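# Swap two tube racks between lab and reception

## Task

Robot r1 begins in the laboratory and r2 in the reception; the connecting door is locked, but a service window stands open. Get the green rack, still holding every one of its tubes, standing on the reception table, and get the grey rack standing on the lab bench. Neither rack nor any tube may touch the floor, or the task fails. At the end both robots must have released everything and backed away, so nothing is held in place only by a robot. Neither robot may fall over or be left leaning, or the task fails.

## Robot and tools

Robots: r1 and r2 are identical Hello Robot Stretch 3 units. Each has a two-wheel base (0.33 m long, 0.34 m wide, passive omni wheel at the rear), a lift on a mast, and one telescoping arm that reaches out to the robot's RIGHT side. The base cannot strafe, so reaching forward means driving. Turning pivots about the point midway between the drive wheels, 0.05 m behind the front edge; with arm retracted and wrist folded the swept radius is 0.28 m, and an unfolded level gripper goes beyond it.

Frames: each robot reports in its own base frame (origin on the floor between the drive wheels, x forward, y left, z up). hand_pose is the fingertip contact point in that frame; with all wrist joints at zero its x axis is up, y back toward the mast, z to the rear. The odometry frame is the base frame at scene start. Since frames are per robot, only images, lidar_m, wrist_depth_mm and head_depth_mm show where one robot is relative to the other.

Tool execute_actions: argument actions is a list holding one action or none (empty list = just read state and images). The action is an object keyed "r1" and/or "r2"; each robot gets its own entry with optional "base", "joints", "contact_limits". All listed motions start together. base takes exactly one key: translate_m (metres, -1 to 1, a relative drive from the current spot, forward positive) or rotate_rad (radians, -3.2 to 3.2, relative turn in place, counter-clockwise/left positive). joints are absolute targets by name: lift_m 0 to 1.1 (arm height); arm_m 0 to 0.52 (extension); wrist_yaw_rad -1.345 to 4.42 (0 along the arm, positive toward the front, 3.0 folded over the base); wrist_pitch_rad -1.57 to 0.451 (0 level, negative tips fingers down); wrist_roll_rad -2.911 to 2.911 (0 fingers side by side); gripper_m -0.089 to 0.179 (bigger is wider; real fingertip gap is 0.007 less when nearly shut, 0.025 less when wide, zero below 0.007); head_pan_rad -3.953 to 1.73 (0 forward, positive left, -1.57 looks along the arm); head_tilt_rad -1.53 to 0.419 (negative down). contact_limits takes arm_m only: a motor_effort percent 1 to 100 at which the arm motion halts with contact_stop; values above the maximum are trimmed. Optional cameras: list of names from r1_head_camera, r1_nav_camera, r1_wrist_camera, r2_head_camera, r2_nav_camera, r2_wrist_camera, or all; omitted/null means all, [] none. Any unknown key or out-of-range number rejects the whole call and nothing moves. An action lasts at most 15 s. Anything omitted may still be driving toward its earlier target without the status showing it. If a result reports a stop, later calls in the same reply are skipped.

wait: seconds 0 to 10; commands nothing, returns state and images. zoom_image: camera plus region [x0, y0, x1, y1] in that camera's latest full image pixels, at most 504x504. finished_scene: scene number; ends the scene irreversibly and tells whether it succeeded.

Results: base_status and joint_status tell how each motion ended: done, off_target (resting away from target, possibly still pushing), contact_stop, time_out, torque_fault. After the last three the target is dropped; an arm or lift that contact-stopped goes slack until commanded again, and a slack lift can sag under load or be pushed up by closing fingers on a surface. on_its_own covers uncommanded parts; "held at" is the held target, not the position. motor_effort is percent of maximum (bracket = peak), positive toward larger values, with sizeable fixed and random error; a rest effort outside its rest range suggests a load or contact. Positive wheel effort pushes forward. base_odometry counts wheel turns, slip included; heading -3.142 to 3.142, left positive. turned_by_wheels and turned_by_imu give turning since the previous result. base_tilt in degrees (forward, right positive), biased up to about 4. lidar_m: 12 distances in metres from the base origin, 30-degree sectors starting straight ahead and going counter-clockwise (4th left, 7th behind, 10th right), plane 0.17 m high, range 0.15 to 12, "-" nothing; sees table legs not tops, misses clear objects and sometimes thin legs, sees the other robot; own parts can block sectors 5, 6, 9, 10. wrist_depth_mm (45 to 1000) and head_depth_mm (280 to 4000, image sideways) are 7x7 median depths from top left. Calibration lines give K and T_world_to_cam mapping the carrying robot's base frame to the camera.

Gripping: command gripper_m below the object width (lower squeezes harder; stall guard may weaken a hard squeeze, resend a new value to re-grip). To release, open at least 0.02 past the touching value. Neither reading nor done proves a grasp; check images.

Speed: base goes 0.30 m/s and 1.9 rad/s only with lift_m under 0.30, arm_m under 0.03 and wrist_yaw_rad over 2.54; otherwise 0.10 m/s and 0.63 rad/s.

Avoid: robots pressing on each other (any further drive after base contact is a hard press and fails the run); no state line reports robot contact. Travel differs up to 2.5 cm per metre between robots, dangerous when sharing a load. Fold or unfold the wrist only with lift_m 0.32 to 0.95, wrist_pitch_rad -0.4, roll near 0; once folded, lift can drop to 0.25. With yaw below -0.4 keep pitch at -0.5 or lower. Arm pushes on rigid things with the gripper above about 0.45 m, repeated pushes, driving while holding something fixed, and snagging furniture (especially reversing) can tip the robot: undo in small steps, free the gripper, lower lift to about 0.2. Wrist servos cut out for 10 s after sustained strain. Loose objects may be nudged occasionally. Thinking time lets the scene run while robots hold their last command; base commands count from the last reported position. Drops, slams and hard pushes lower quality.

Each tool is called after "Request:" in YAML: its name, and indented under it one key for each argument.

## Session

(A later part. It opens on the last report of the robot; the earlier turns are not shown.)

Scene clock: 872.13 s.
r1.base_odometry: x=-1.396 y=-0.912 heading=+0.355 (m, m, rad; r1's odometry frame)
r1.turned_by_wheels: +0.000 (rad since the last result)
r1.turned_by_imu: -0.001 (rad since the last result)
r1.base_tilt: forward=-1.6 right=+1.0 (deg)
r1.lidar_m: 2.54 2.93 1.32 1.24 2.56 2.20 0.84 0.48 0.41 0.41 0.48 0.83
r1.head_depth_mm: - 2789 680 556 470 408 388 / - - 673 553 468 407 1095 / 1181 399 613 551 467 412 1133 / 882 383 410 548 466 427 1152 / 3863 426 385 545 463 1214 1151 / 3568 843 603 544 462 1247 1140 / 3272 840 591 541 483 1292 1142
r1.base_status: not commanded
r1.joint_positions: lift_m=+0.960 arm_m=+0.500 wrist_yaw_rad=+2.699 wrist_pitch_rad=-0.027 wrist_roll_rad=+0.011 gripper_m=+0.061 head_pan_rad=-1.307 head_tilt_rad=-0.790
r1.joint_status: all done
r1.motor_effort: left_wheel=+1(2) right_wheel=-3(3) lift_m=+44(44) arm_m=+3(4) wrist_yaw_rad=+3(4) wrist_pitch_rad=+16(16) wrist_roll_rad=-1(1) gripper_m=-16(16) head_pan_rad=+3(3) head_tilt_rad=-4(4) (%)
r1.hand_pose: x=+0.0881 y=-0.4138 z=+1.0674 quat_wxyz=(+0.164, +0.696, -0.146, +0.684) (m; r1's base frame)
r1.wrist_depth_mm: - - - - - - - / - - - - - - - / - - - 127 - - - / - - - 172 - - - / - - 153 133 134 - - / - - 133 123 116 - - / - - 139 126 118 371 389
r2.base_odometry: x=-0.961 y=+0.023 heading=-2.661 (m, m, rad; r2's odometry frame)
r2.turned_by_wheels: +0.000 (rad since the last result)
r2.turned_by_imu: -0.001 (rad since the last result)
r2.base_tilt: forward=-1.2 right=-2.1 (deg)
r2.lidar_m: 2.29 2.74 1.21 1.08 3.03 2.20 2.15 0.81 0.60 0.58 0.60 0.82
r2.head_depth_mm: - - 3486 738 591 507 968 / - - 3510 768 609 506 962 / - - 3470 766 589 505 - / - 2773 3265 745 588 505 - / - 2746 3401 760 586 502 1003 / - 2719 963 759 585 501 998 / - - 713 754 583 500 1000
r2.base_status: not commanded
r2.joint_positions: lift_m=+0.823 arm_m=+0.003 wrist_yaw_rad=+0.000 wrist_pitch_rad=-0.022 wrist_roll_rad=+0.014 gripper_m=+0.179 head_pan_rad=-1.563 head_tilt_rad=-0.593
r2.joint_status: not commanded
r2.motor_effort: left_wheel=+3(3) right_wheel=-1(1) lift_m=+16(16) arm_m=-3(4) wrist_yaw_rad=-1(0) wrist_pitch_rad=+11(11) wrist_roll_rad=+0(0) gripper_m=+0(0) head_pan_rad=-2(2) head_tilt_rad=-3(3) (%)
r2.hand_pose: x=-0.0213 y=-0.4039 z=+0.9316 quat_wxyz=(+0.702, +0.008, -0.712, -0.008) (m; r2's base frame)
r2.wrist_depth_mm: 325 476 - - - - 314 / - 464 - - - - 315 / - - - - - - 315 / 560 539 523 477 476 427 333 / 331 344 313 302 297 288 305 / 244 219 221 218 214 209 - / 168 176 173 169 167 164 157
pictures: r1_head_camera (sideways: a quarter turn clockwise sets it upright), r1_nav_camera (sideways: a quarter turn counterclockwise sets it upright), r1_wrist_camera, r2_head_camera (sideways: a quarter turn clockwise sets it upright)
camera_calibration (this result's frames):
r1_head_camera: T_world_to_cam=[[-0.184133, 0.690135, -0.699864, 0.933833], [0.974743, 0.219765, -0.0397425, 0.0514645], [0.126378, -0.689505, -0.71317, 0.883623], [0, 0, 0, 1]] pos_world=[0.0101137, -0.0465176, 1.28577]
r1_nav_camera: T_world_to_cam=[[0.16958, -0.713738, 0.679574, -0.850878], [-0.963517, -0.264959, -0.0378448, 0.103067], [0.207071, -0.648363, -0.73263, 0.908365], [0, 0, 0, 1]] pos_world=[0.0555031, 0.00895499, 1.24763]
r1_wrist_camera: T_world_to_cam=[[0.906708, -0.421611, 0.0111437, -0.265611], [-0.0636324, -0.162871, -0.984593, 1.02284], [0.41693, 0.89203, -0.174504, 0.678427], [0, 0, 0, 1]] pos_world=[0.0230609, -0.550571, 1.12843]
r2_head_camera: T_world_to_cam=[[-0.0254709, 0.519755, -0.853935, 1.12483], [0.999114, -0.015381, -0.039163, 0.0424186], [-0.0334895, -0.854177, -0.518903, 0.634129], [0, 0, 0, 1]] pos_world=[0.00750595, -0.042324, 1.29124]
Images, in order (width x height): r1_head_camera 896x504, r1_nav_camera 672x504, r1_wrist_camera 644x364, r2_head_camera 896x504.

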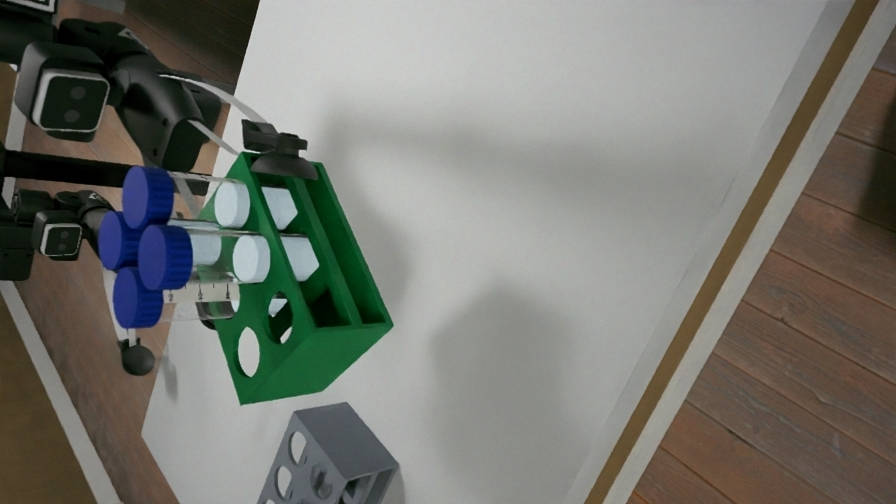

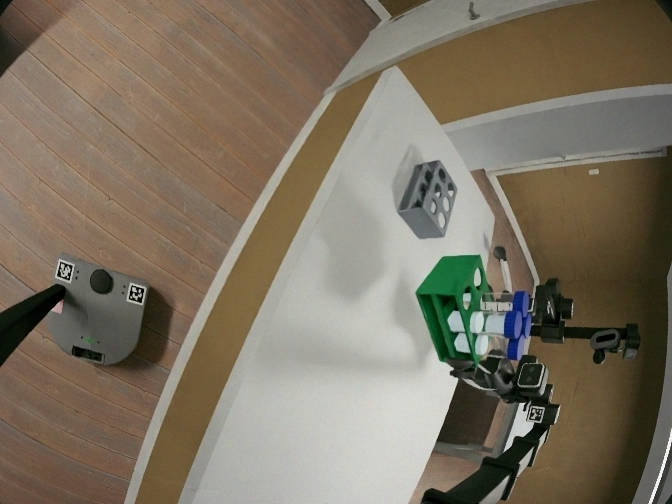

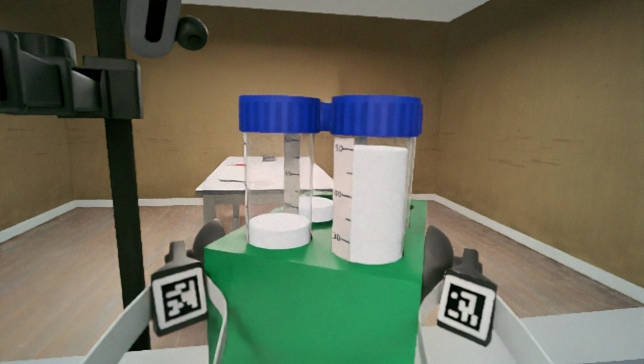

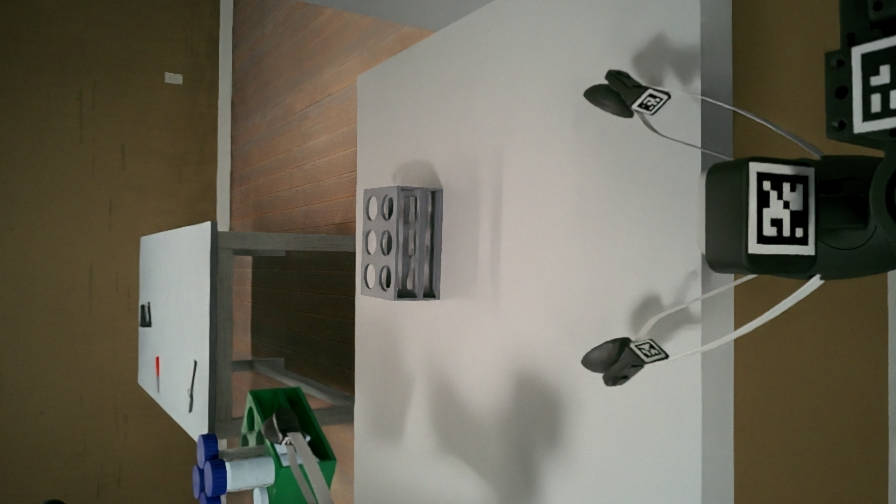

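Request:
execute_actions:
  actions:
    - {"r1": {"joints": {"lift_m": 0.834}}}
  cameras: []

Request:
execute_actions:
  actions:
    - {"r1": {"joints": {"gripper_m": 0.15}}}
  cameras: ["r1_head_camera", "r1_wrist_camera"]

Scene clock: 891.13 s.
r1.base_odometry: x=-1.396 y=-0.912 heading=+0.355 (m, m, rad; r1's odometry frame)
r1.turned_by_wheels: +0.000 (rad since the last result)
r1.turned_by_imu: -0.001 (rad since the last result)
r1.base_tilt: forward=-1.6 right=+1.1 (deg)
r1.lidar_m: 2.55 2.94 1.32 1.24 2.56 2.20 0.84 0.48 0.41 0.41 0.48 0.83
r1.head_depth_mm: 1996 2634 676 556 470 407 388 / 3958 3050 636 553 469 406 1090 / 1176 1337 633 523 466 412 1136 / 884 853 470 497 465 428 1156 / 3809 849 654 494 465 1206 1151 / 3589 840 640 529 462 1249 1145 / 3263 836 592 541 481 1287 1141
r1.base_status: not commanded
r1.joint_positions: lift_m=+0.834 arm_m=+0.500 wrist_yaw_rad=+2.699 wrist_pitch_rad=-0.027 wrist_roll_rad=+0.011 gripper_m=+0.061 head_pan_rad=-1.307 head_tilt_rad=-0.790
r1.joint_status: all done
r1.motor_effort: left_wheel=+1(1) right_wheel=-3(3) lift_m=+33(36) arm_m=+3(3) wrist_yaw_rad=+1(2) wrist_pitch_rad=+16(16) wrist_roll_rad=-1(1) gripper_m=-16(16) head_pan_rad=+3(4) head_tilt_rad=-3(2) (%)
r1.hand_pose: x=+0.0882 y=-0.4138 z=+0.9418 quat_wxyz=(+0.164, +0.695, -0.147, +0.684) (m; r1's base frame)
r1.wrist_depth_mm: - - - - - - - / - - - - - - - / - - - 128 - - - / - - - 173 - - - / - - 153 133 134 366 229 / 237 238 133 123 115 250 219 / 181 178 139 126 118 180 190
r2.base_odometry: x=-0.961 y=+0.023 heading=-2.661 (m, m, rad; r2's odometry frame)
r2.turned_by_wheels: +0.000 (rad since the last result)
r2.turned_by_imu: -0.001 (rad since the last result)
r2.base_tilt: forward=-1.2 right=-2.2 (deg)
r2.lidar_m: 2.30 2.73 1.21 1.08 3.04 2.20 2.15 0.81 0.60 0.58 0.60 0.82
r2.head_depth_mm: - - 3497 738 591 508 964 / - - 3487 768 610 507 962 / - - 3467 763 590 505 - / - 2782 3274 745 588 504 - / - 2720 3453 759 587 503 1009 / - 2699 2799 751 586 501 1003 / - - 772 724 583 501 999
r2.base_status: not commanded
r2.joint_positions: lift_m=+0.823 arm_m=+0.003 wrist_yaw_rad=+0.000 wrist_pitch_rad=-0.022 wrist_roll_rad=+0.014 gripper_m=+0.179 head_pan_rad=-1.563 head_tilt_rad=-0.593
r2.joint_status: not commanded
r2.motor_effort: left_wheel=+3(3) right_wheel=-1(2) lift_m=+16(16) arm_m=-4(4) wrist_yaw_rad=-1(1) wrist_pitch_rad=+11(11) wrist_roll_rad=+0(0) gripper_m=+0(0) head_pan_rad=-2(3) head_tilt_rad=-3(3) (%)
r2.hand_pose: x=-0.0213 y=-0.4039 z=+0.9316 quat_wxyz=(+0.702, +0.008, -0.712, -0.008) (m; r2's base frame)
r2.wrist_depth_mm: - - - - - - 313 / 619 966 - - - - 311 / 324 - - - - - 319 / 319 469 505 470 468 432 332 / 313 341 314 304 295 288 304 / 245 218 221 217 212 210 - / 170 173 173 169 168 165 157
pictures: none
No camera images: the call's "cameras" was empty. Leave "cameras" out to get every camera's image.

Scene clock: 892.53 s.
r1.base_odometry: x=-1.396 y=-0.912 heading=+0.355 (m, m, rad; r1's odometry frame)
r1.turned_by_wheels: +0.000 (rad since the last result)
r1.turned_by_imu: +0.000 (rad since the last result)
r1.base_tilt: forward=-1.6 right=+1.1 (deg)
r1.lidar_m: 2.54 2.94 1.32 1.24 2.55 2.20 0.84 0.48 0.41 0.41 0.48 0.83
r1.head_depth_mm: 2014 2649 680 555 469 408 388 / 3937 3086 635 553 468 406 1090 / 1180 1355 632 524 467 413 1132 / 883 848 480 500 466 427 1148 / 3881 846 673 502 463 1204 1151 / 3623 840 642 531 463 1254 1140 / 3225 838 593 541 481 1294 1140
r1.base_status: not commanded
r1.joint_positions: lift_m=+0.834 arm_m=+0.500 wrist_yaw_rad=+2.699 wrist_pitch_rad=+0.006 wrist_roll_rad=+0.011 gripper_m=+0.150 head_pan_rad=-1.307 head_tilt_rad=-0.790
r1.joint_status: all done
r1.motor_effort: left_wheel=+1(1) right_wheel=-3(3) lift_m=+33(33) arm_m=+2(3) wrist_yaw_rad=+1(2) wrist_pitch_rad=+6(16) wrist_roll_rad=-1(1) gripper_m=+0(87) head_pan_rad=+3(3) head_tilt_rad=-3(3) (%)
r1.hand_pose: x=+0.0884 y=-0.4130 z=+0.9502 quat_wxyz=(+0.153, +0.693, -0.158, +0.687) (m; r1's base frame)
r1.wrist_depth_mm: - - - - - - - / - - - - - - - / - - - - - - - / - - - 137 - - - / - - - 151 210 - 386 / 259 - 139 128 138 - 219 / 200 188 134 122 116 193 199
r2.base_odometry: x=-0.961 y=+0.023 heading=-2.661 (m, m, rad; r2's odometry frame)
r2.turned_by_wheels: +0.000 (rad since the last result)
r2.turned_by_imu: +0.000 (rad since the last result)
r2.base_tilt: forward=-1.3 right=-2.1 (deg)
r2.lidar_m: 2.29 2.73 1.21 1.08 3.03 2.20 2.15 0.81 0.60 0.58 0.60 0.83
r2.head_depth_mm: - - 3518 739 592 507 965 / - - 3472 769 610 506 959 / - - 3502 766 588 506 - / - 2753 3276 745 587 503 - / - 2734 3448 759 586 504 1010 / - 2719 2506 726 585 501 1003 / - - 957 697 583 500 1003
r2.base_status: not commanded
r2.joint_positions: lift_m=+0.823 arm_m=+0.003 wrist_yaw_rad=+0.000 wrist_pitch_rad=-0.022 wrist_roll_rad=+0.014 gripper_m=+0.179 head_pan_rad=-1.563 head_tilt_rad=-0.593
r2.joint_status: not commanded
r2.motor_effort: left_wheel=+3(3) right_wheel=-2(1) lift_m=+16(16) arm_m=-3(5) wrist_yaw_rad=-1(1) wrist_pitch_rad=+11(11) wrist_roll_rad=+0(0) gripper_m=+0(0) head_pan_rad=-3(3) head_tilt_rad=-2(3) (%)
r2.hand_pose: x=-0.0213 y=-0.4039 z=+0.9316 quat_wxyz=(+0.702, +0.008, -0.712, -0.008) (m; r2's base frame)
r2.wrist_depth_mm: - - - - - - 316 / 630 981 - - - - 312 / 321 541 - - - - 319 / 318 472 513 483 473 426 332 / 323 343 313 306 298 290 306 / 246 219 221 216 213 210 - / 169 174 173 169 167 166 158
pictures: r1_head_camera (sideways: a quarter turn clockwise sets it upright), r1_wrist_camera
camera_calibration (this result's frames):
r1_head_camera: T_world_to_cam=[[-0.184133, 0.690134, -0.699864, 0.933833], [0.974743, 0.219765, -0.0397425, 0.0514645], [0.126378, -0.689505, -0.71317, 0.883623], [0, 0, 0, 1]] pos_world=[0.0101137, -0.0465176, 1.28577]
r1_wrist_camera: T_world_to_cam=[[0.906698, -0.421627, 0.0113875, -0.26446], [-0.0497384, -0.133694, -0.989774, 0.923312], [0.418838, 0.896859, -0.142191, 0.628228], [0, 0, 0, 1]] pos_world=[0.0225837, -0.551495, 1.00621]
Images, in order (width x height): r1_head_camera 896x504, r1_wrist_camera 644x364.

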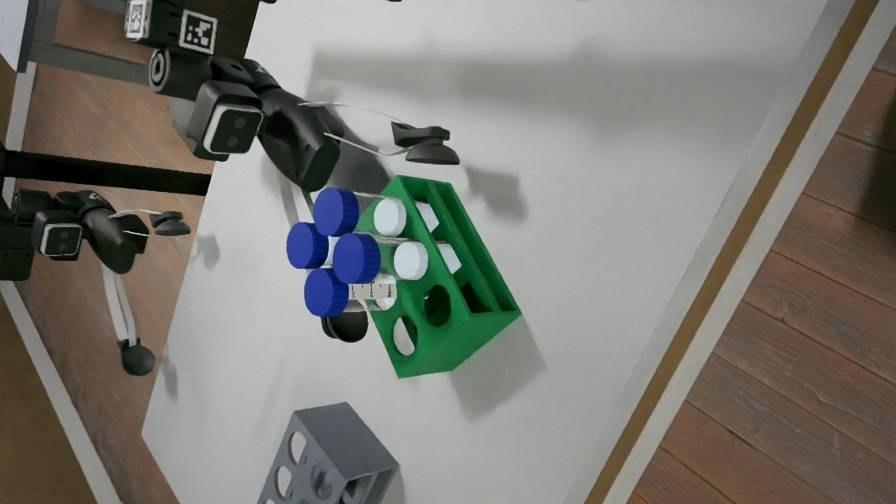

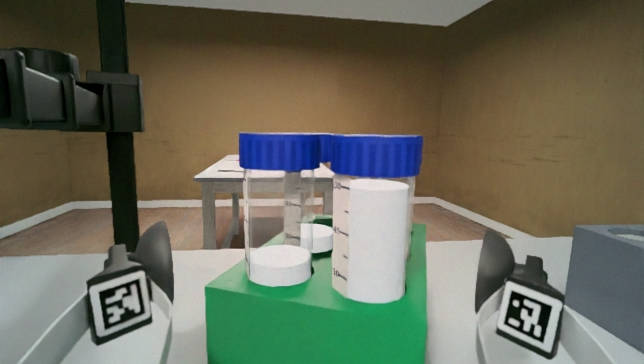

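Request:
execute_actions:
  actions:
    - {"r1": {"joints": {"lift_m": 0.99}}, "r2": {"base": {"translate_m": 0.17}, "joints": {"gripper_m": 0.165}}}
  cameras: []

Request:
execute_actions:
  actions:
    - {"r1": {"base": {"translate_m": 0.45}, "joints": {"wrist_yaw_rad": 0.0, "arm_m": 0.0, "wrist_pitch_rad": 0.0, "gripper_m": 0.179, "head_pan_rad": -1.57}}, "r2": {"base": {"translate_m": 0.32}}}
  cameras: []

Request:
execute_actions:
  actions:
    - {"r1": {"base": {"rotate_rad": -0.22}, "joints": {"lift_m": 0.85}}, "r2": {"base": {"rotate_rad": -0.175}, "joints": {"wrist_yaw_rad": -0.29, "arm_m": 0.2, "lift_m": 0.84}}}
  cameras: ["r1_head_camera", "r1_wrist_camera", "r2_head_camera", "r2_wrist_camera"]

Scene clock: 975.67 s.
r1.base_odometry: x=-1.396 y=-0.912 heading=+0.355 (m, m, rad; r1's odometry frame)
r1.turned_by_wheels: +0.000 (rad since the last result)
r1.turned_by_imu: -0.001 (rad since the last result)
r1.base_tilt: forward=-1.7 right=+1.1 (deg)
r1.lidar_m: 2.55 2.94 1.32 1.24 2.55 2.20 0.84 0.48 0.42 0.41 0.48 0.83
r1.head_depth_mm: 3439 2815 679 556 471 408 388 / - 2209 676 553 468 406 1100 / 3886 1754 670 529 467 413 1130 / - 820 480 500 464 428 1146 / 3846 814 663 501 463 1208 1147 / 3610 844 641 531 463 1249 1141 / 3243 837 591 542 479 1291 1140
r1.base_status: not commanded
r1.joint_positions: lift_m=+0.990 arm_m=+0.500 wrist_yaw_rad=+2.699 wrist_pitch_rad=+0.006 wrist_roll_rad=+0.011 gripper_m=+0.150 head_pan_rad=-1.307 head_tilt_rad=-0.790
r1.joint_status: all done
r1.motor_effort: left_wheel=+1(1) right_wheel=-3(3) lift_m=+41(43) arm_m=+3(3) wrist_yaw_rad=+3(1) wrist_pitch_rad=+6(7) wrist_roll_rad=-1(1) gripper_m=+0(0) head_pan_rad=+3(3) head_tilt_rad=-3(3) (%)
r1.hand_pose: x=+0.0885 y=-0.4130 z=+1.1061 quat_wxyz=(+0.152, +0.693, -0.158, +0.687) (m; r1's base frame)
r1.wrist_depth_mm: - - - - - - - / - - - - - - - / - - - - - - - / - - - - - - - / - - - - - - - / - - - - - - - / - - - - - - -
r2.base_odometry: x=-1.111 y=-0.056 heading=-2.661 (m, m, rad; r2's odometry frame)
r2.turned_by_wheels: +0.000 (rad since the last result)
r2.turned_by_imu: -0.002 (rad since the last result)
r2.base_tilt: forward=-1.2 right=-2.0 (deg)
r2.lidar_m: 2.30 2.57 1.14 1.10 3.27 2.37 2.09 0.81 0.60 0.58 0.60 0.83
r2.head_depth_mm: - - 3508 770 593 508 970 / - - 3517 752 609 506 962 / - - 3281 766 588 505 - / - 2467 3251 762 586 504 - / - 2734 446 744 606 503 1011 / - 504 443 757 584 501 1007 / 994 409 1218 755 582 500 999
r2.base_status: done
r2.joint_positions: lift_m=+0.823 arm_m=+0.003 wrist_yaw_rad=+0.000 wrist_pitch_rad=-0.022 wrist_roll_rad=+0.014 gripper_m=+0.165 head_pan_rad=-1.563 head_tilt_rad=-0.593
r2.joint_status: all done
r2.motor_effort: left_wheel=+3(10) right_wheel=-1(3) lift_m=+16(16) arm_m=-4(5) wrist_yaw_rad=+0(0) wrist_pitch_rad=+11(11) wrist_roll_rad=+0(0) gripper_m=+0(63) head_pan_rad=-2(2) head_tilt_rad=-3(3) (%)
r2.hand_pose: x=-0.0213 y=-0.4039 z=+0.9316 quat_wxyz=(+0.702, +0.008, -0.712, -0.008) (m; r2's base frame)
r2.wrist_depth_mm: - 837 328 - - - - / - - - - - - - / - - - - - - - / 649 541 484 467 468 460 450 / 327 350 313 301 294 289 293 / 232 - 222 218 213 210 215 / 177 173 173 170 166 166 156
pictures: none
No camera images: the call's "cameras" was empty. Leave "cameras" out to get every camera's image.

Scene clock: 981.13 s.
r1.base_odometry: x=-0.974 y=-0.755 heading=+0.355 (m, m, rad; r1's odometry frame)
r1.turned_by_wheels: +0.000 (rad since the last result)
r1.turned_by_imu: -0.001 (rad since the last result)
r1.base_tilt: forward=-1.6 right=+1.2 (deg)
r1.lidar_m: 2.11 2.45 1.12 1.25 3.03 2.63 1.07 0.61 0.53 0.53 0.61 1.05
r1.head_depth_mm: 3465 2991 - - - - 1160 / 3502 2805 674 - - 1200 1156 / 3885 2977 - - - 1232 1151 / 3895 2993 - - - 1261 1148 / 3878 2728 662 532 979 1243 1149 / 528 583 647 543 1027 1251 1145 / 480 559 673 758 1080 1284 1134
r1.base_status: done
r1.joint_positions: lift_m=+0.990 arm_m=+0.002 wrist_yaw_rad=+0.000 wrist_pitch_rad=-0.019 wrist_roll_rad=+0.011 gripper_m=+0.179 head_pan_rad=-1.563 head_tilt_rad=-0.790
r1.joint_status: all done
joint sent to its limit — the command would take r1.arm_m past its lower limit, so that joint was sent only as far as its limit.
r1.motor_effort: left_wheel=+1(6) right_wheel=-3(6) lift_m=+41(42) arm_m=-3(4) wrist_yaw_rad=+1(3) wrist_pitch_rad=+5(5) wrist_roll_rad=-1(1) gripper_m=+0(90) head_pan_rad=-3(21) head_tilt_rad=-3(4) (%)
r1.hand_pose: x=-0.0214 y=-0.4025 z=+1.0996 quat_wxyz=(+0.703, +0.007, -0.711, -0.007) (m; r1's base frame)
r1.wrist_depth_mm: 365 336 364 - - - - / 378 344 369 - - - - / 388 356 381 - - - - / 402 367 387 - - - 927 / 419 374 392 - - - - / 446 380 402 581 585 588 - / 452 405 400 438 441 444 -
r2.base_odometry: x=-1.395 y=-0.204 heading=-2.661 (m, m, rad; r2's odometry frame)
r2.turned_by_wheels: +0.000 (rad since the last result)
r2.turned_by_imu: -0.002 (rad since the last result)
r2.base_tilt: forward=-1.3 right=-2.1 (deg)
r2.lidar_m: 2.14 2.22 3.08 1.08 3.72 2.71 2.14 0.82 0.60 0.58 0.60 0.83
r2.head_depth_mm: 1097 - 1334 754 591 507 971 / - - 3277 767 611 505 968 / - 2779 3469 766 588 506 - / - 2743 3240 763 587 504 - / - - 3418 759 606 503 1015 / - - 3066 700 583 502 1008 / 490 515 564 622 708 802 1005
r2.base_status: done
r2.joint_positions: lift_m=+0.823 arm_m=+0.003 wrist_yaw_rad=+0.000 wrist_pitch_rad=-0.022 wrist_roll_rad=+0.014 gripper_m=+0.165 head_pan_rad=-1.563 head_tilt_rad=-0.593
r2.joint_status: not commanded
r2.motor_effort: left_wheel=+3(9) right_wheel=-1(3) lift_m=+16(15) arm_m=-4(4) wrist_yaw_rad=-1(1) wrist_pitch_rad=+11(11) wrist_roll_rad=+0(0) gripper_m=+0(0) head_pan_rad=-2(2) head_tilt_rad=-3(3) (%)
r2.hand_pose: x=-0.0213 y=-0.4039 z=+0.9316 quat_wxyz=(+0.702, +0.008, -0.712, -0.008) (m; r2's base frame)
r2.wrist_depth_mm: 317 315 - - - 829 715 / 336 322 - - - - - / 345 334 - - - 476 - / 355 354 462 494 479 453 439 / 374 364 312 303 295 293 293 / 386 - 222 218 214 209 216 / 177 176 172 169 168 165 157
pictures: none
No camera images: the call's "cameras" was empty. Leave "cameras" out to get every camera's image.

Scene clock: 983.83 s.
r1.base_odometry: x=-0.974 y=-0.755 heading=+0.136 (m, m, rad; r1's odometry frame)
r1.turned_by_wheels: -0.220 (rad since the last result)
r1.turned_by_imu: -0.222 (rad since the last result)
r1.base_tilt: forward=-1.6 right=+1.0 (deg)
r1.lidar_m: 2.11 2.22 3.13 1.12 1.57 2.71 1.83 0.72 0.54 0.53 0.55 0.78
r1.head_depth_mm: 3582 836 678 541 493 - - / 3345 866 674 540 485 - - / 3536 859 671 552 488 - 1128 / 2154 853 586 552 - - 1137 / 3841 848 644 548 496 1213 1144 / 3779 842 662 531 493 1209 1139 / 3790 2689 658 541 492 1218 1142
r1.base_status: done
r1.joint_positions: lift_m=+0.850 arm_m=+0.002 wrist_yaw_rad=+0.000 wrist_pitch_rad=-0.019 wrist_roll_rad=+0.011 gripper_m=+0.179 head_pan_rad=-1.563 head_tilt_rad=-0.790
r1.joint_status: all done
r1.motor_effort: left_wheel=+1(6) right_wheel=-3(8) lift_m=+30(36) arm_m=-3(3) wrist_yaw_rad=+1(0) wrist_pitch_rad=+5(5) wrist_roll_rad=-1(1) gripper_m=+0(0) head_pan_rad=-3(2) head_tilt_rad=-4(3) (%)
r1.hand_pose: x=-0.0214 y=-0.4025 z=+0.9600 quat_wxyz=(+0.703, +0.007, -0.711, -0.007) (m; r1's base frame)
r1.wrist_depth_mm: 303 - - - - - - / 303 425 - - - - - / 305 422 - - - - - / 308 430 - - - - 519 / 313 382 348 272 360 437 273 / - 280 256 244 256 291 193 / - 211 214 217 218 219 -
r2.base_odometry: x=-1.395 y=-0.204 heading=-2.836 (m, m, rad; r2's odometry frame)
r2.turned_by_wheels: -0.175 (rad since the last result)
r2.turned_by_imu: -0.175 (rad since the last result)
r2.base_tilt: forward=-1.2 right=-2.0 (deg)
r2.lidar_m: 1.39 2.15 2.63 1.08 1.21 2.88 2.63 1.00 0.64 0.58 0.58 0.71
r2.head_depth_mm: - - 1036 788 634 - 1164 / - 1260 1075 789 - 961 1125 / - 1250 1403 797 - 941 1079 / - 2451 3248 796 587 889 1040 / - 2734 3408 760 586 502 1000 / - 2685 3211 757 584 489 963 / - - 3417 755 582 486 930
r2.base_status: done
r2.joint_positions: lift_m=+0.839 arm_m=+0.200 wrist_yaw_rad=-0.289 wrist_pitch_rad=-0.022 wrist_roll_rad=+0.014 gripper_m=+0.165 head_pan_rad=-1.563 head_tilt_rad=-0.593
r2.joint_status: all done
r2.motor_effort: left_wheel=+3(10) right_wheel=-1(5) lift_m=+38(43) arm_m=+4(6) wrist_yaw_rad=-1(3) wrist_pitch_rad=+11(11) wrist_roll_rad=+0(0) gripper_m=-1(0) head_pan_rad=-2(2) head_tilt_rad=-3(3) (%)
r2.hand_pose: x=-0.0943 y=-0.5897 z=+0.9485 quat_wxyz=(+0.694, -0.095, -0.706, -0.109) (m; r2's base frame)
r2.wrist_depth_mm: - - - - - - - / - - - 908 - - - / - - - 364 - - - / - - - 328 470 456 512 / 375 393 356 327 337 328 328 / 270 - 250 249 243 239 249 / 202 197 196 193 190 189 179
pictures: r1_head_camera (sideways: a quarter turn clockwise sets it upright), r1_wrist_camera, r2_head_camera (sideways: a quarter turn clockwise sets it upright), r2_wrist_camera
camera_calibration (this result's frames):
r1_head_camera: T_world_to_cam=[[-0.00332403, 0.714272, -0.69986, 0.932725], [0.998621, -0.0342935, -0.0397427, 0.0513191], [-0.0523878, -0.699027, -0.713173, 0.884718], [0, 0, 0, 1]] pos_world=[-0.00179957, -0.0460172, 1.28577]
r1_wrist_camera: T_world_to_cam=[[-0.999909, -0.00745339, 0.0112073, -0.0345147], [-0.0122914, 0.166371, -0.985987, 1.04692], [0.00548437, -0.986035, -0.166448, -0.0772519], [0, 0, 0, 1]] pos_world=[-0.0212198, -0.250608, 1.01978]
r2_head_camera: T_world_to_cam=[[-0.0254667, 0.519787, -0.853916, 1.1248], [0.999114, -0.015388, -0.0391638, 0.0424196], [-0.0334969, -0.854157, -0.518934, 0.634169], [0, 0, 0, 1]] pos_world=[0.00750558, -0.0423236, 1.29124]
r2_wrist_camera: T_world_to_cam=[[-0.970587, 0.238418, -0.0334397, 0.0862494], [0.0880706, 0.222344, -0.970982, 1.08977], [-0.224065, -0.945368, -0.236802, -0.188707], [0, 0, 0, 1]] pos_world=[-0.0545467, -0.441264, 1.01634]
Images, in order (width x height): r1_head_camera 896x504, r1_wrist_camera 644x364, r2_head_camera 896x504, r2_wrist_camera 644x364.

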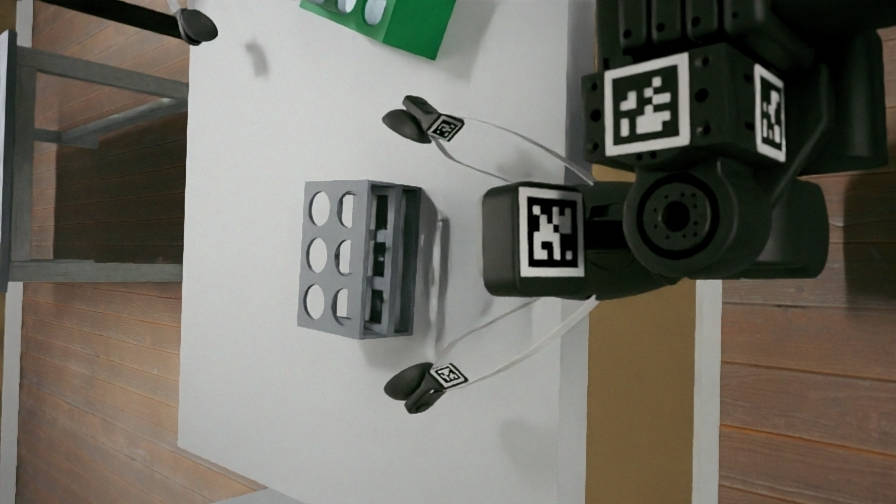

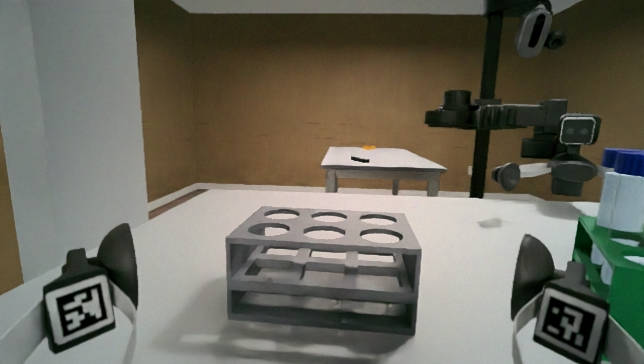

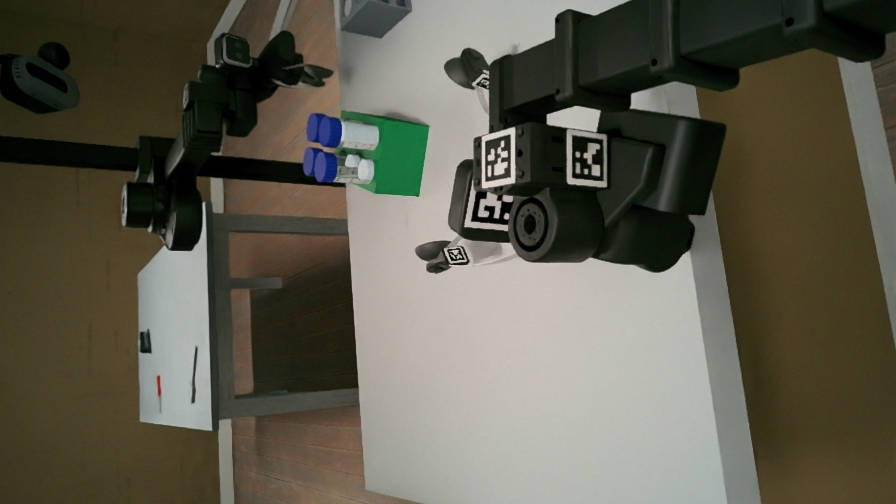

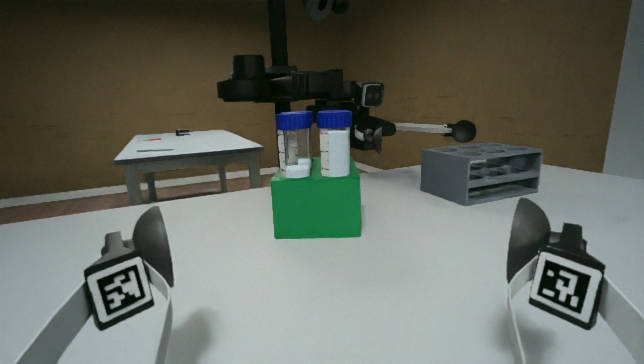

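Request:
execute_actions:
  actions:
    - {"r1": {"joints": {"arm_m": 0.113, "lift_m": 0.83}}, "r2": {"base": {"translate_m": -0.031}, "joints": {"arm_m": 0.379, "lift_m": 0.824}}}
  cameras: ["r1_wrist_camera", "r2_wrist_camera", "r2_head_camera"]

Scene clock: 1010.03 s.
r1.base_odometry: x=-0.974 y=-0.755 heading=+0.136 (m, m, rad; r1's odometry frame)
r1.turned_by_wheels: +0.000 (rad since the last result)
r1.turned_by_imu: -0.001 (rad since the last result)
r1.base_tilt: forward=-1.6 right=+1.0 (deg)
r1.lidar_m: 2.11 2.22 3.10 1.12 1.57 2.70 1.82 0.72 0.54 0.53 0.55 0.78
r1.head_depth_mm: 2045 872 619 542 - - - / 3397 866 675 592 - 1220 1156 / 3535 861 671 - - 1215 1149 / 2184 850 618 - 1007 1214 1155 / 3829 852 643 546 495 1216 1155 / 3747 840 680 544 494 1209 1145 / 3768 2687 658 540 492 1218 1143
r1.base_status: not commanded
r1.joint_positions: lift_m=+0.830 arm_m=+0.113 wrist_yaw_rad=+0.000 wrist_pitch_rad=-0.019 wrist_roll_rad=+0.011 gripper_m=+0.179 head_pan_rad=-1.563 head_tilt_rad=-0.790
r1.joint_status: all done
r1.motor_effort: left_wheel=+1(2) right_wheel=-3(3) lift_m=+30(31) arm_m=+3(2) wrist_yaw_rad=+1(1) wrist_pitch_rad=+5(5) wrist_roll_rad=-1(1) gripper_m=+0(0) head_pan_rad=-3(2) head_tilt_rad=-4(3) (%)
r1.hand_pose: x=-0.0215 y=-0.5134 z=+0.9399 quat_wxyz=(+0.703, +0.007, -0.711, -0.007) (m; r1's base frame)
r1.wrist_depth_mm: 296 - - - - - - / 299 - - - - - - / 299 - - - - - 410 / 304 - - - - - - / 303 347 186 187 327 370 316 / - 122 133 118 135 124 251 / - 134 156 153 147 122 -
r2.base_odometry: x=-1.366 y=-0.194 heading=-2.835 (m, m, rad; r2's odometry frame)
r2.turned_by_wheels: +0.000 (rad since the last result)
r2.turned_by_imu: -0.001 (rad since the last result)
r2.base_tilt: forward=-1.3 right=-2.1 (deg)
r2.lidar_m: 1.41 2.18 2.66 1.07 1.21 2.84 2.60 1.01 0.64 0.58 0.59 0.72
r2.head_depth_mm: - - 945 770 624 - - / - - 1030 - 580 941 1156 / - 1257 1388 - 587 522 1093 / - 2322 3458 762 587 519 1050 / - 2723 3423 758 585 503 1009 / - 2699 3231 756 584 501 972 / - - 3411 754 582 487 939
r2.base_status: done
r2.joint_positions: lift_m=+0.825 arm_m=+0.379 wrist_yaw_rad=-0.289 wrist_pitch_rad=-0.022 wrist_roll_rad=+0.014 gripper_m=+0.165 head_pan_rad=-1.563 head_tilt_rad=-0.593
r2.joint_status: all done
r2.motor_effort: left_wheel=+2(4) right_wheel=-2(6) lift_m=+16(32) arm_m=+4(4) wrist_yaw_rad=-2(1) wrist_pitch_rad=+11(11) wrist_roll_rad=+0(0) gripper_m=+0(0) head_pan_rad=-2(2) head_tilt_rad=-3(3) (%)
r2.hand_pose: x=-0.0944 y=-0.7687 z=+0.9337 quat_wxyz=(+0.694, -0.095, -0.706, -0.109) (m; r2's base frame)
r2.wrist_depth_mm: - - - - - - - / - - 681 467 418 - - / - - - 178 139 - - / - - - 213 145 283 241 / - - 295 147 145 290 230 / 232 - 210 141 140 211 218 / 179 177 166 147 147 166 158
pictures: r1_wrist_camera, r2_head_camera (sideways: a quarter turn clockwise sets it upright), r2_wrist_camera
camera_calibration (this result's frames):
r1_wrist_camera: T_world_to_cam=[[-0.999912, -0.00716275, 0.011205, -0.0350399], [-0.0122423, 0.166667, -0.985937, 1.04567], [0.00519451, -0.985987, -0.16674, -0.189632], [0, 0, 0, 1]] pos_world=[-0.0212503, -0.361505, 0.999739]
r2_head_camera: T_world_to_cam=[[-0.0254663, 0.519788, -0.853916, 1.1248], [0.999114, -0.0153888, -0.0391638, 0.0424197], [-0.0334976, -0.854157, -0.518935, 0.63417], [0, 0, 0, 1]] pos_world=[0.00750555, -0.0423236, 1.29124]
r2_wrist_camera: T_world_to_cam=[[-0.970562, 0.238521, -0.0334355, 0.12848], [0.0880706, 0.222253, -0.971003, 1.11513], [-0.224174, -0.945363, -0.236717, -0.361526], [0, 0, 0, 1]] pos_world=[-0.0545563, -0.620259, 1.00151]
Images, in order (width x height): r1_wrist_camera 644x364, r2_head_camera 896x504, r2_wrist_camera 644x364.

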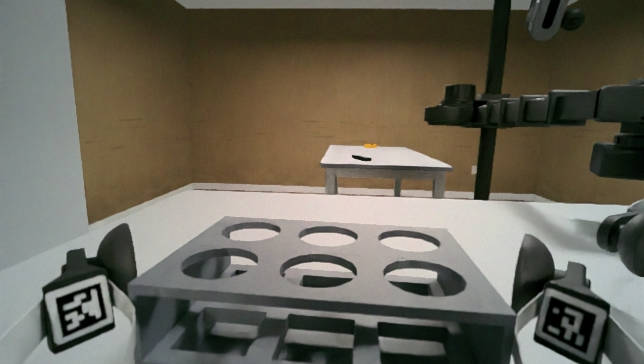

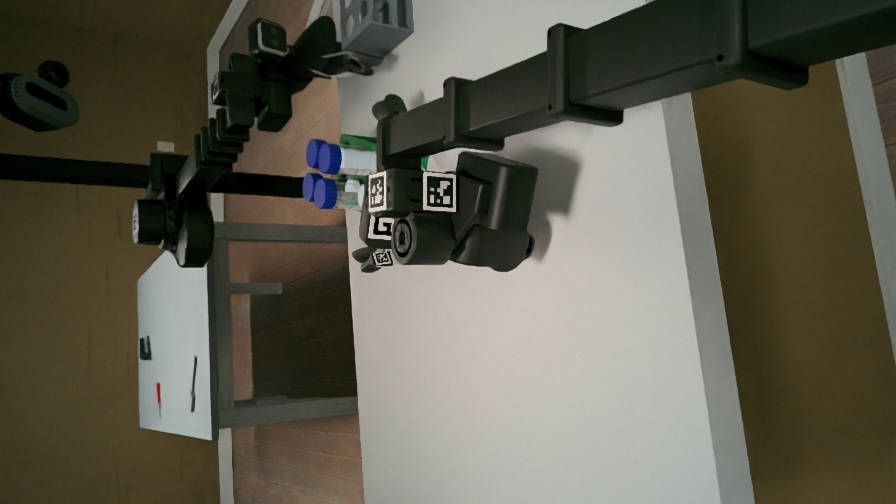

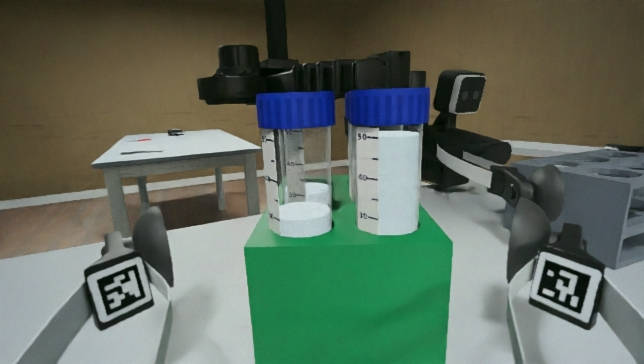

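Request:
execute_actions:
  actions:
    - {"r1": {"joints": {"gripper_m": 0.1}}, "r2": {"base": {"translate_m": -0.01}, "joints": {"arm_m": 0.408}}}
  cameras: ["r1_wrist_camera"]

Request:
execute_actions:
  actions:
    - {"r1": {"joints": {"lift_m": 0.9}}, "r2": {"joints": {"gripper_m": 0.06}}}
  cameras: ["r1_wrist_camera", "r2_wrist_camera"]

Scene clock: 1019.40 s.
r1.base_odometry: x=-0.974 y=-0.755 heading=+0.136 (m, m, rad; r1's odometry frame)
r1.turned_by_wheels: +0.000 (rad since the last result)
r1.turned_by_imu: -0.001 (rad since the last result)
r1.base_tilt: forward=-1.6 right=+1.0 (deg)
r1.lidar_m: 2.11 2.21 3.12 1.12 1.57 2.70 1.82 0.72 0.54 0.53 0.55 0.78
r1.head_depth_mm: 2014 874 628 540 - - - / 3348 865 675 591 - 1220 1152 / 3553 862 672 - - 1214 1157 / 2177 857 594 - 1008 1212 1153 / 3890 846 651 545 496 1212 1147 / 3870 844 661 544 494 1219 1142 / 3795 2717 659 543 491 1220 1141
r1.base_status: not commanded
r1.joint_positions: lift_m=+0.830 arm_m=+0.113 wrist_yaw_rad=+0.000 wrist_pitch_rad=-0.019 wrist_roll_rad=+0.011 gripper_m=+0.103 head_pan_rad=-1.563 head_tilt_rad=-0.790
r1.joint_status: all done
r1.motor_effort: left_wheel=+1(2) right_wheel=-3(3) lift_m=+30(30) arm_m=+3(3) wrist_yaw_rad=+0(2) wrist_pitch_rad=+5(5) wrist_roll_rad=-1(1) gripper_m=-5(99) head_pan_rad=-2(2) head_tilt_rad=-3(4) (%)
r1.hand_pose: x=-0.0215 y=-0.5134 z=+0.9399 quat_wxyz=(+0.703, +0.007, -0.711, -0.007) (m; r1's base frame)
r1.wrist_depth_mm: 298 - - - - - - / 297 - - - - - - / 302 - - - - - 421 / 302 - - - - - - / 291 372 185 188 192 370 372 / 239 131 133 135 128 128 238 / - 163 136 159 153 145 189
r2.base_odometry: x=-1.356 y=-0.191 heading=-2.835 (m, m, rad; r2's odometry frame)
r2.turned_by_wheels: +0.000 (rad since the last result)
r2.turned_by_imu: -0.001 (rad since the last result)
r2.base_tilt: forward=-1.3 right=-2.2 (deg)
r2.lidar_m: 1.41 2.19 2.68 1.07 1.21 2.84 2.59 1.02 0.65 0.59 0.59 0.72
r2.head_depth_mm: - - 947 771 614 - - / - - 1015 839 562 939 1155 / - 1256 3288 - 589 904 1098 / - 2347 3436 761 587 519 1050 / - 2733 3432 759 585 503 1008 / - 2698 3223 757 584 502 976 / - - 3429 754 582 487 942
r2.base_status: done
r2.joint_positions: lift_m=+0.825 arm_m=+0.408 wrist_yaw_rad=-0.289 wrist_pitch_rad=-0.022 wrist_roll_rad=+0.014 gripper_m=+0.165 head_pan_rad=-1.563 head_tilt_rad=-0.593
r2.joint_status: all done
r2.motor_effort: left_wheel=+2(5) right_wheel=-1(6) lift_m=+16(16) arm_m=+5(5) wrist_yaw_rad=-1(2) wrist_pitch_rad=+11(11) wrist_roll_rad=+0(0) gripper_m=+0(0) head_pan_rad=-3(2) head_tilt_rad=-3(3) (%)
r2.hand_pose: x=-0.0944 y=-0.7977 z=+0.9337 quat_wxyz=(+0.694, -0.095, -0.706, -0.109) (m; r2's base frame)
r2.wrist_depth_mm: - - - - - - - / - - 636 405 381 - - / - - - 146 104 - - / - - - 191 110 303 214 / - - 291 137 114 292 201 / 244 - 122 109 108 192 206 / 178 175 114 112 111 160 158
pictures: r1_wrist_camera
camera_calibration (this result's frames):
r1_wrist_camera: T_world_to_cam=[[-0.999912, -0.00712231, 0.0112018, -0.0350266], [-0.0122325, 0.166668, -0.985937, 1.04567], [0.00515517, -0.985987, -0.16674, -0.189643], [0, 0, 0, 1]] pos_world=[-0.0212547, -0.361515, 0.999739]
Images, in order (width x height): r1_wrist_camera 644x364.

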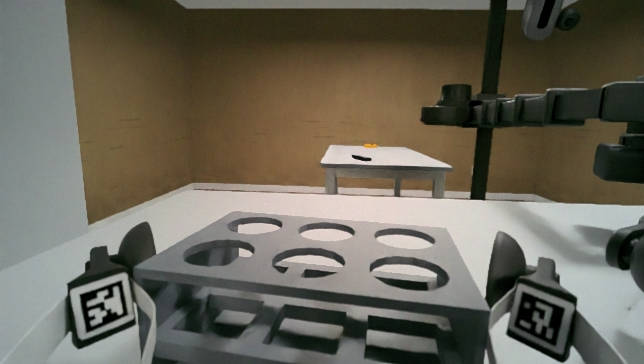

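Scene clock: 1020.93 s.
r1.base_odometry: x=-0.974 y=-0.755 heading=+0.136 (m, m, rad; r1's odometry frame)
r1.turned_by_wheels: +0.000 (rad since the last result)
r1.turned_by_imu: +0.000 (rad since the last result)
r1.base_tilt: forward=-1.7 right=+1.1 (deg)
r1.lidar_m: 2.11 2.21 3.12 1.12 1.57 2.70 1.82 0.72 0.54 0.53 0.55 0.78
r1.head_depth_mm: 2018 872 724 - - 1228 1164 / 3364 868 722 - 986 1222 1154 / 3504 861 - - 986 1221 1161 / 2178 853 - - 950 1215 1151 / 3880 846 535 544 496 1210 1155 / 3831 843 650 544 493 1211 1149 / 3746 2735 658 541 491 1223 1137
r1.base_status: not commanded
r1.joint_positions: lift_m=+0.900 arm_m=+0.113 wrist_yaw_rad=+0.000 wrist_pitch_rad=-0.032 wrist_roll_rad=+0.011 gripper_m=+0.111 head_pan_rad=-1.563 head_tilt_rad=-0.790
r1.joint_status: all done
r1.on_its_own: gripper_m is held at +0.110, not at your +0.100, by its stall guard, which is still easing
r1.motor_effort: left_wheel=+1(1) right_wheel=-3(3) lift_m=+42(46) arm_m=+3(4) wrist_yaw_rad=+0(1) wrist_pitch_rad=+9(9) wrist_roll_rad=-1(1) gripper_m=-19(25) head_pan_rad=-2(2) head_tilt_rad=-4(3) (%)
r1.hand_pose: x=-0.0215 y=-0.5131 z=+1.0063 quat_wxyz=(+0.703, +0.011, -0.711, -0.012) (m; r1's base frame)
r1.wrist_depth_mm: 297 - - - - 954 - / 298 - - - - - - / 300 - - - - 929 - / 303 - - - - - 357 / 306 - 537 540 - - 487 / 295 142 176 331 335 382 389 / - 134 156 174 183 264 295
r2.base_odometry: x=-1.356 y=-0.191 heading=-2.835 (m, m, rad; r2's odometry frame)
r2.turned_by_wheels: +0.000 (rad since the last result)
r2.turned_by_imu: +0.000 (rad since the last result)
r2.base_tilt: forward=-1.3 right=-2.0 (deg)
r2.lidar_m: 1.41 2.20 2.67 1.07 1.21 2.83 2.59 1.01 0.65 0.59 0.59 0.72
r2.head_depth_mm: - - 853 771 612 - - / - 1016 3506 840 562 943 1156 / - 1334 876 - 588 904 1095 / - 2387 3424 779 587 518 1053 / - 2737 3427 759 586 504 1016 / - 2705 3243 757 583 502 975 / - - 3469 753 582 486 941
r2.base_status: not commanded
r2.joint_positions: lift_m=+0.825 arm_m=+0.408 wrist_yaw_rad=-0.291 wrist_pitch_rad=-0.022 wrist_roll_rad=+0.014 gripper_m=+0.061 head_pan_rad=-1.563 head_tilt_rad=-0.593
r2.joint_status: all done
r2.motor_effort: left_wheel=+3(3) right_wheel=-1(1) lift_m=+16(16) arm_m=+3(4) wrist_yaw_rad=+0(1) wrist_pitch_rad=+11(11) wrist_roll_rad=+0(0) gripper_m=-17(90) head_pan_rad=-2(2) head_tilt_rad=-2(3) (%)
r2.hand_pose: x=-0.0949 y=-0.7975 z=+0.9336 quat_wxyz=(+0.694, -0.095, -0.705, -0.110) (m; r2's base frame)
r2.wrist_depth_mm: - - 634 453 390 - - / - - - 725 384 316 185 / - - - 137 379 - 207 / - - - 189 381 445 219 / - - 147 141 136 298 263 / 232 235 136 134 133 220 206 / 179 175 159 140 138 166 164
pictures: r1_wrist_camera, r2_wrist_camera
camera_calibration (this result's frames):
r1_wrist_camera: T_world_to_cam=[[-0.999912, -0.00726382, 0.0111136, -0.0357508], [-0.0122337, 0.178832, -0.983804, 1.11519], [0.0051587, -0.983853, -0.178905, -0.164868], [0, 0, 0, 1]] pos_world=[-0.0212542, -0.361897, 1.06803]
r2_wrist_camera: T_world_to_cam=[[-0.970095, 0.240409, -0.0334457, 0.136461], [0.0885521, 0.222244, -0.970961, 1.12154], [-0.225994, -0.944887, -0.236887, -0.388557], [0, 0, 0, 1]] pos_world=[-0.0547456, -0.649204, 1.00149]
Images, in order (width x height): r1_wrist_camera 644x364, r2_wrist_camera 644x364.

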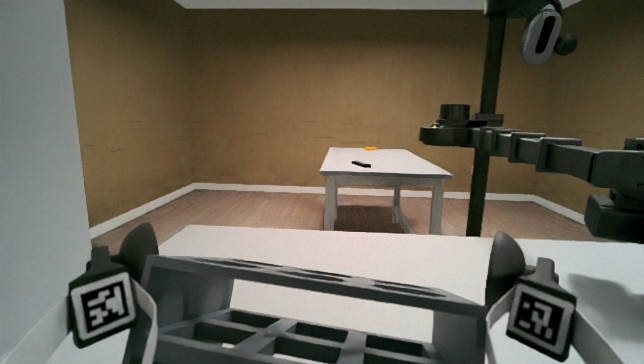

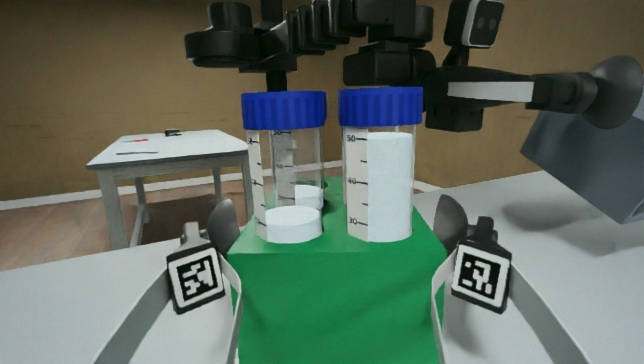

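Request:
execute_actions:
  actions:
    - {"r1": {"joints": {"lift_m": 0.83}}, "r2": {"joints": {"lift_m": 0.85}}}
  cameras: ["r1_wrist_camera", "r1_head_camera", "r2_wrist_camera"]

Scene clock: 1027.10 s.
r1.base_odometry: x=-0.974 y=-0.755 heading=+0.136 (m, m, rad; r1's odometry frame)
r1.turned_by_wheels: +0.000 (rad since the last result)
r1.turned_by_imu: -0.001 (rad since the last result)
r1.base_tilt: forward=-1.6 right=+1.2 (deg)
r1.lidar_m: 2.11 2.22 3.10 1.12 1.57 2.70 1.82 0.72 0.54 0.53 0.55 0.78
r1.head_depth_mm: 2035 875 618 521 - - - / 3338 867 676 591 - 1217 1159 / 3521 859 686 - - 1220 1149 / 2175 854 633 - 1011 1216 1153 / 3860 848 652 538 495 1216 1148 / 3796 842 661 543 494 1222 1144 / 3823 2739 656 541 492 1213 1141
r1.base_status: not commanded
r1.joint_positions: lift_m=+0.830 arm_m=+0.113 wrist_yaw_rad=+0.000 wrist_pitch_rad=-0.014 wrist_roll_rad=+0.008 gripper_m=+0.111 head_pan_rad=-1.563 head_tilt_rad=-0.790
r1.joint_status: all done
r1.on_its_own: gripper_m is held at +0.110, not at your +0.100, by its stall guard, which is not easing now
r1.motor_effort: left_wheel=+1(1) right_wheel=-3(3) lift_m=+28(38) arm_m=+3(3) wrist_yaw_rad=+0(1) wrist_pitch_rad=+4(8) wrist_roll_rad=+1(1) gripper_m=-21(21) head_pan_rad=-3(3) head_tilt_rad=-3(4) (%)
r1.hand_pose: x=-0.0215 y=-0.5136 z=+0.9412 quat_wxyz=(+0.704, +0.005, -0.710, -0.005) (m; r1's base frame)
r1.wrist_depth_mm: 295 - - - - - - / 299 - - - - 972 363 / 299 - - - - - - / 303 - - - - - - / 292 380 189 188 335 399 388 / 249 133 158 138 129 127 258 / - 165 137 159 156 173 192
r2.base_odometry: x=-1.356 y=-0.191 heading=-2.835 (m, m, rad; r2's odometry frame)
r2.turned_by_wheels: +0.000 (rad since the last result)
r2.turned_by_imu: -0.001 (rad since the last result)
r2.base_tilt: forward=-1.3 right=-2.1 (deg)
r2.lidar_m: 1.41 2.19 2.68 1.07 1.21 2.85 2.59 1.02 0.65 0.59 0.59 0.72
r2.head_depth_mm: - - 948 784 - - 1187 / - - 1016 - 570 937 1139 / - 1256 2457 704 589 906 1095 / - 2355 3471 717 588 518 1054 / - 2728 3451 759 586 503 1012 / - 2696 3205 758 584 501 974 / - - 3415 755 583 487 941
r2.base_status: not commanded
r2.joint_positions: lift_m=+0.849 arm_m=+0.408 wrist_yaw_rad=-0.291 wrist_pitch_rad=-0.052 wrist_roll_rad=+0.014 gripper_m=+0.061 head_pan_rad=-1.563 head_tilt_rad=-0.593
r2.joint_status: all done
r2.motor_effort: left_wheel=+3(3) right_wheel=-1(2) lift_m=+41(42) arm_m=+5(4) wrist_yaw_rad=+0(1) wrist_pitch_rad=+26(26) wrist_roll_rad=+0(0) gripper_m=-17(17) head_pan_rad=-3(3) head_tilt_rad=-3(3) (%)
r2.hand_pose: x=-0.0946 y=-0.7966 z=+0.9507 quat_wxyz=(+0.692, -0.085, -0.707, -0.120) (m; r2's base frame)
r2.wrist_depth_mm: - - - - - - - / - - 619 440 392 - - / - - - 140 372 - - / - - - 182 356 336 273 / - - 149 142 137 275 203 / 267 264 136 134 133 - 219 / 203 199 182 139 137 188 188
pictures: r1_head_camera (sideways: a quarter turn clockwise sets it upright), r1_wrist_camera, r2_wrist_camera
camera_calibration (this result's frames):
r1_head_camera: T_world_to_cam=[[-0.0033089, 0.714275, -0.699857, 0.93272], [0.998621, -0.0343145, -0.0397429, 0.0513194], [-0.0524026, -0.699023, -0.713177, 0.884722], [0, 0, 0, 1]] pos_world=[-0.00180055, -0.046017, 1.28577]
r1_wrist_camera: T_world_to_cam=[[-0.999872, -0.00718393, 0.0143101, -0.0379804], [-0.0152847, 0.161914, -0.986686, 1.04517], [0.00477127, -0.986779, -0.162003, -0.194447], [0, 0, 0, 1]] pos_world=[-0.0210726, -0.361376, 1.00029]
r2_wrist_camera: T_world_to_cam=[[-0.969801, 0.241394, -0.0348708, 0.139248], [0.0968561, 0.249951, -0.963402, 1.15357], [-0.223843, -0.937685, -0.265783, -0.350129], [0, 0, 0, 1]] pos_world=[-0.0550608, -0.65026, 1.02315]
Images, in order (width x height): r1_head_camera 896x504, r1_wrist_camera 644x364, r2_wrist_camera 644x364.

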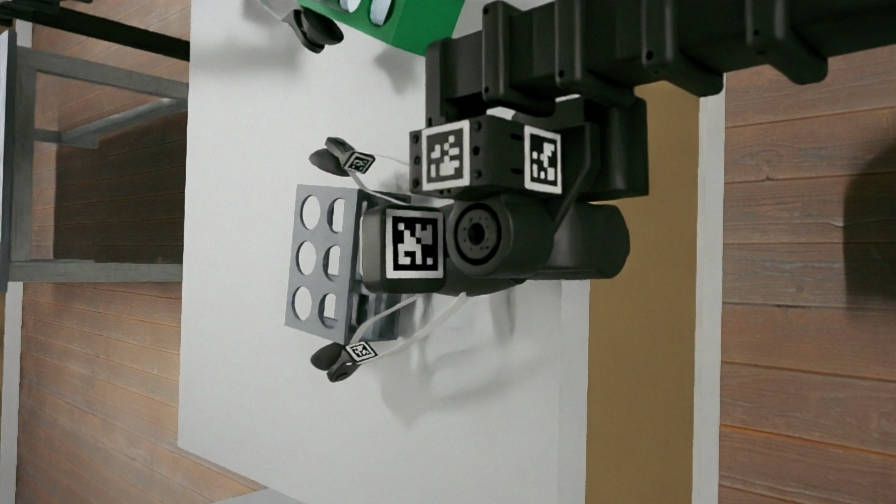

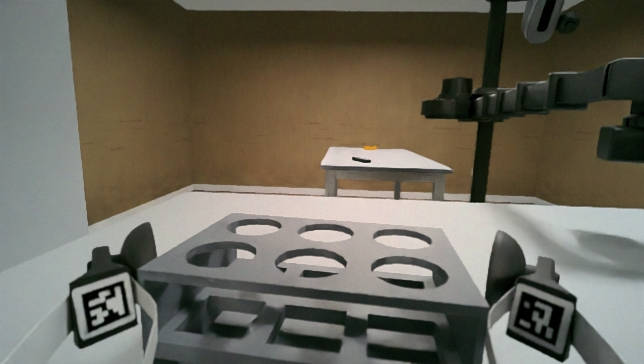

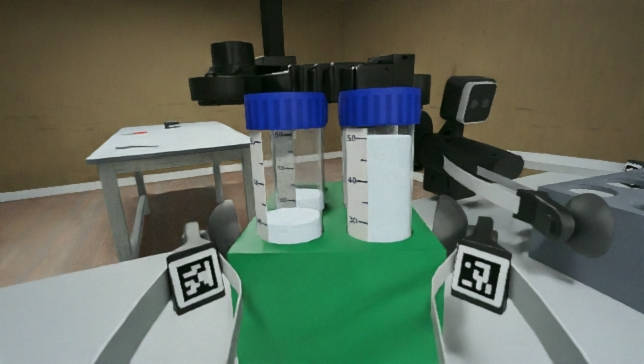

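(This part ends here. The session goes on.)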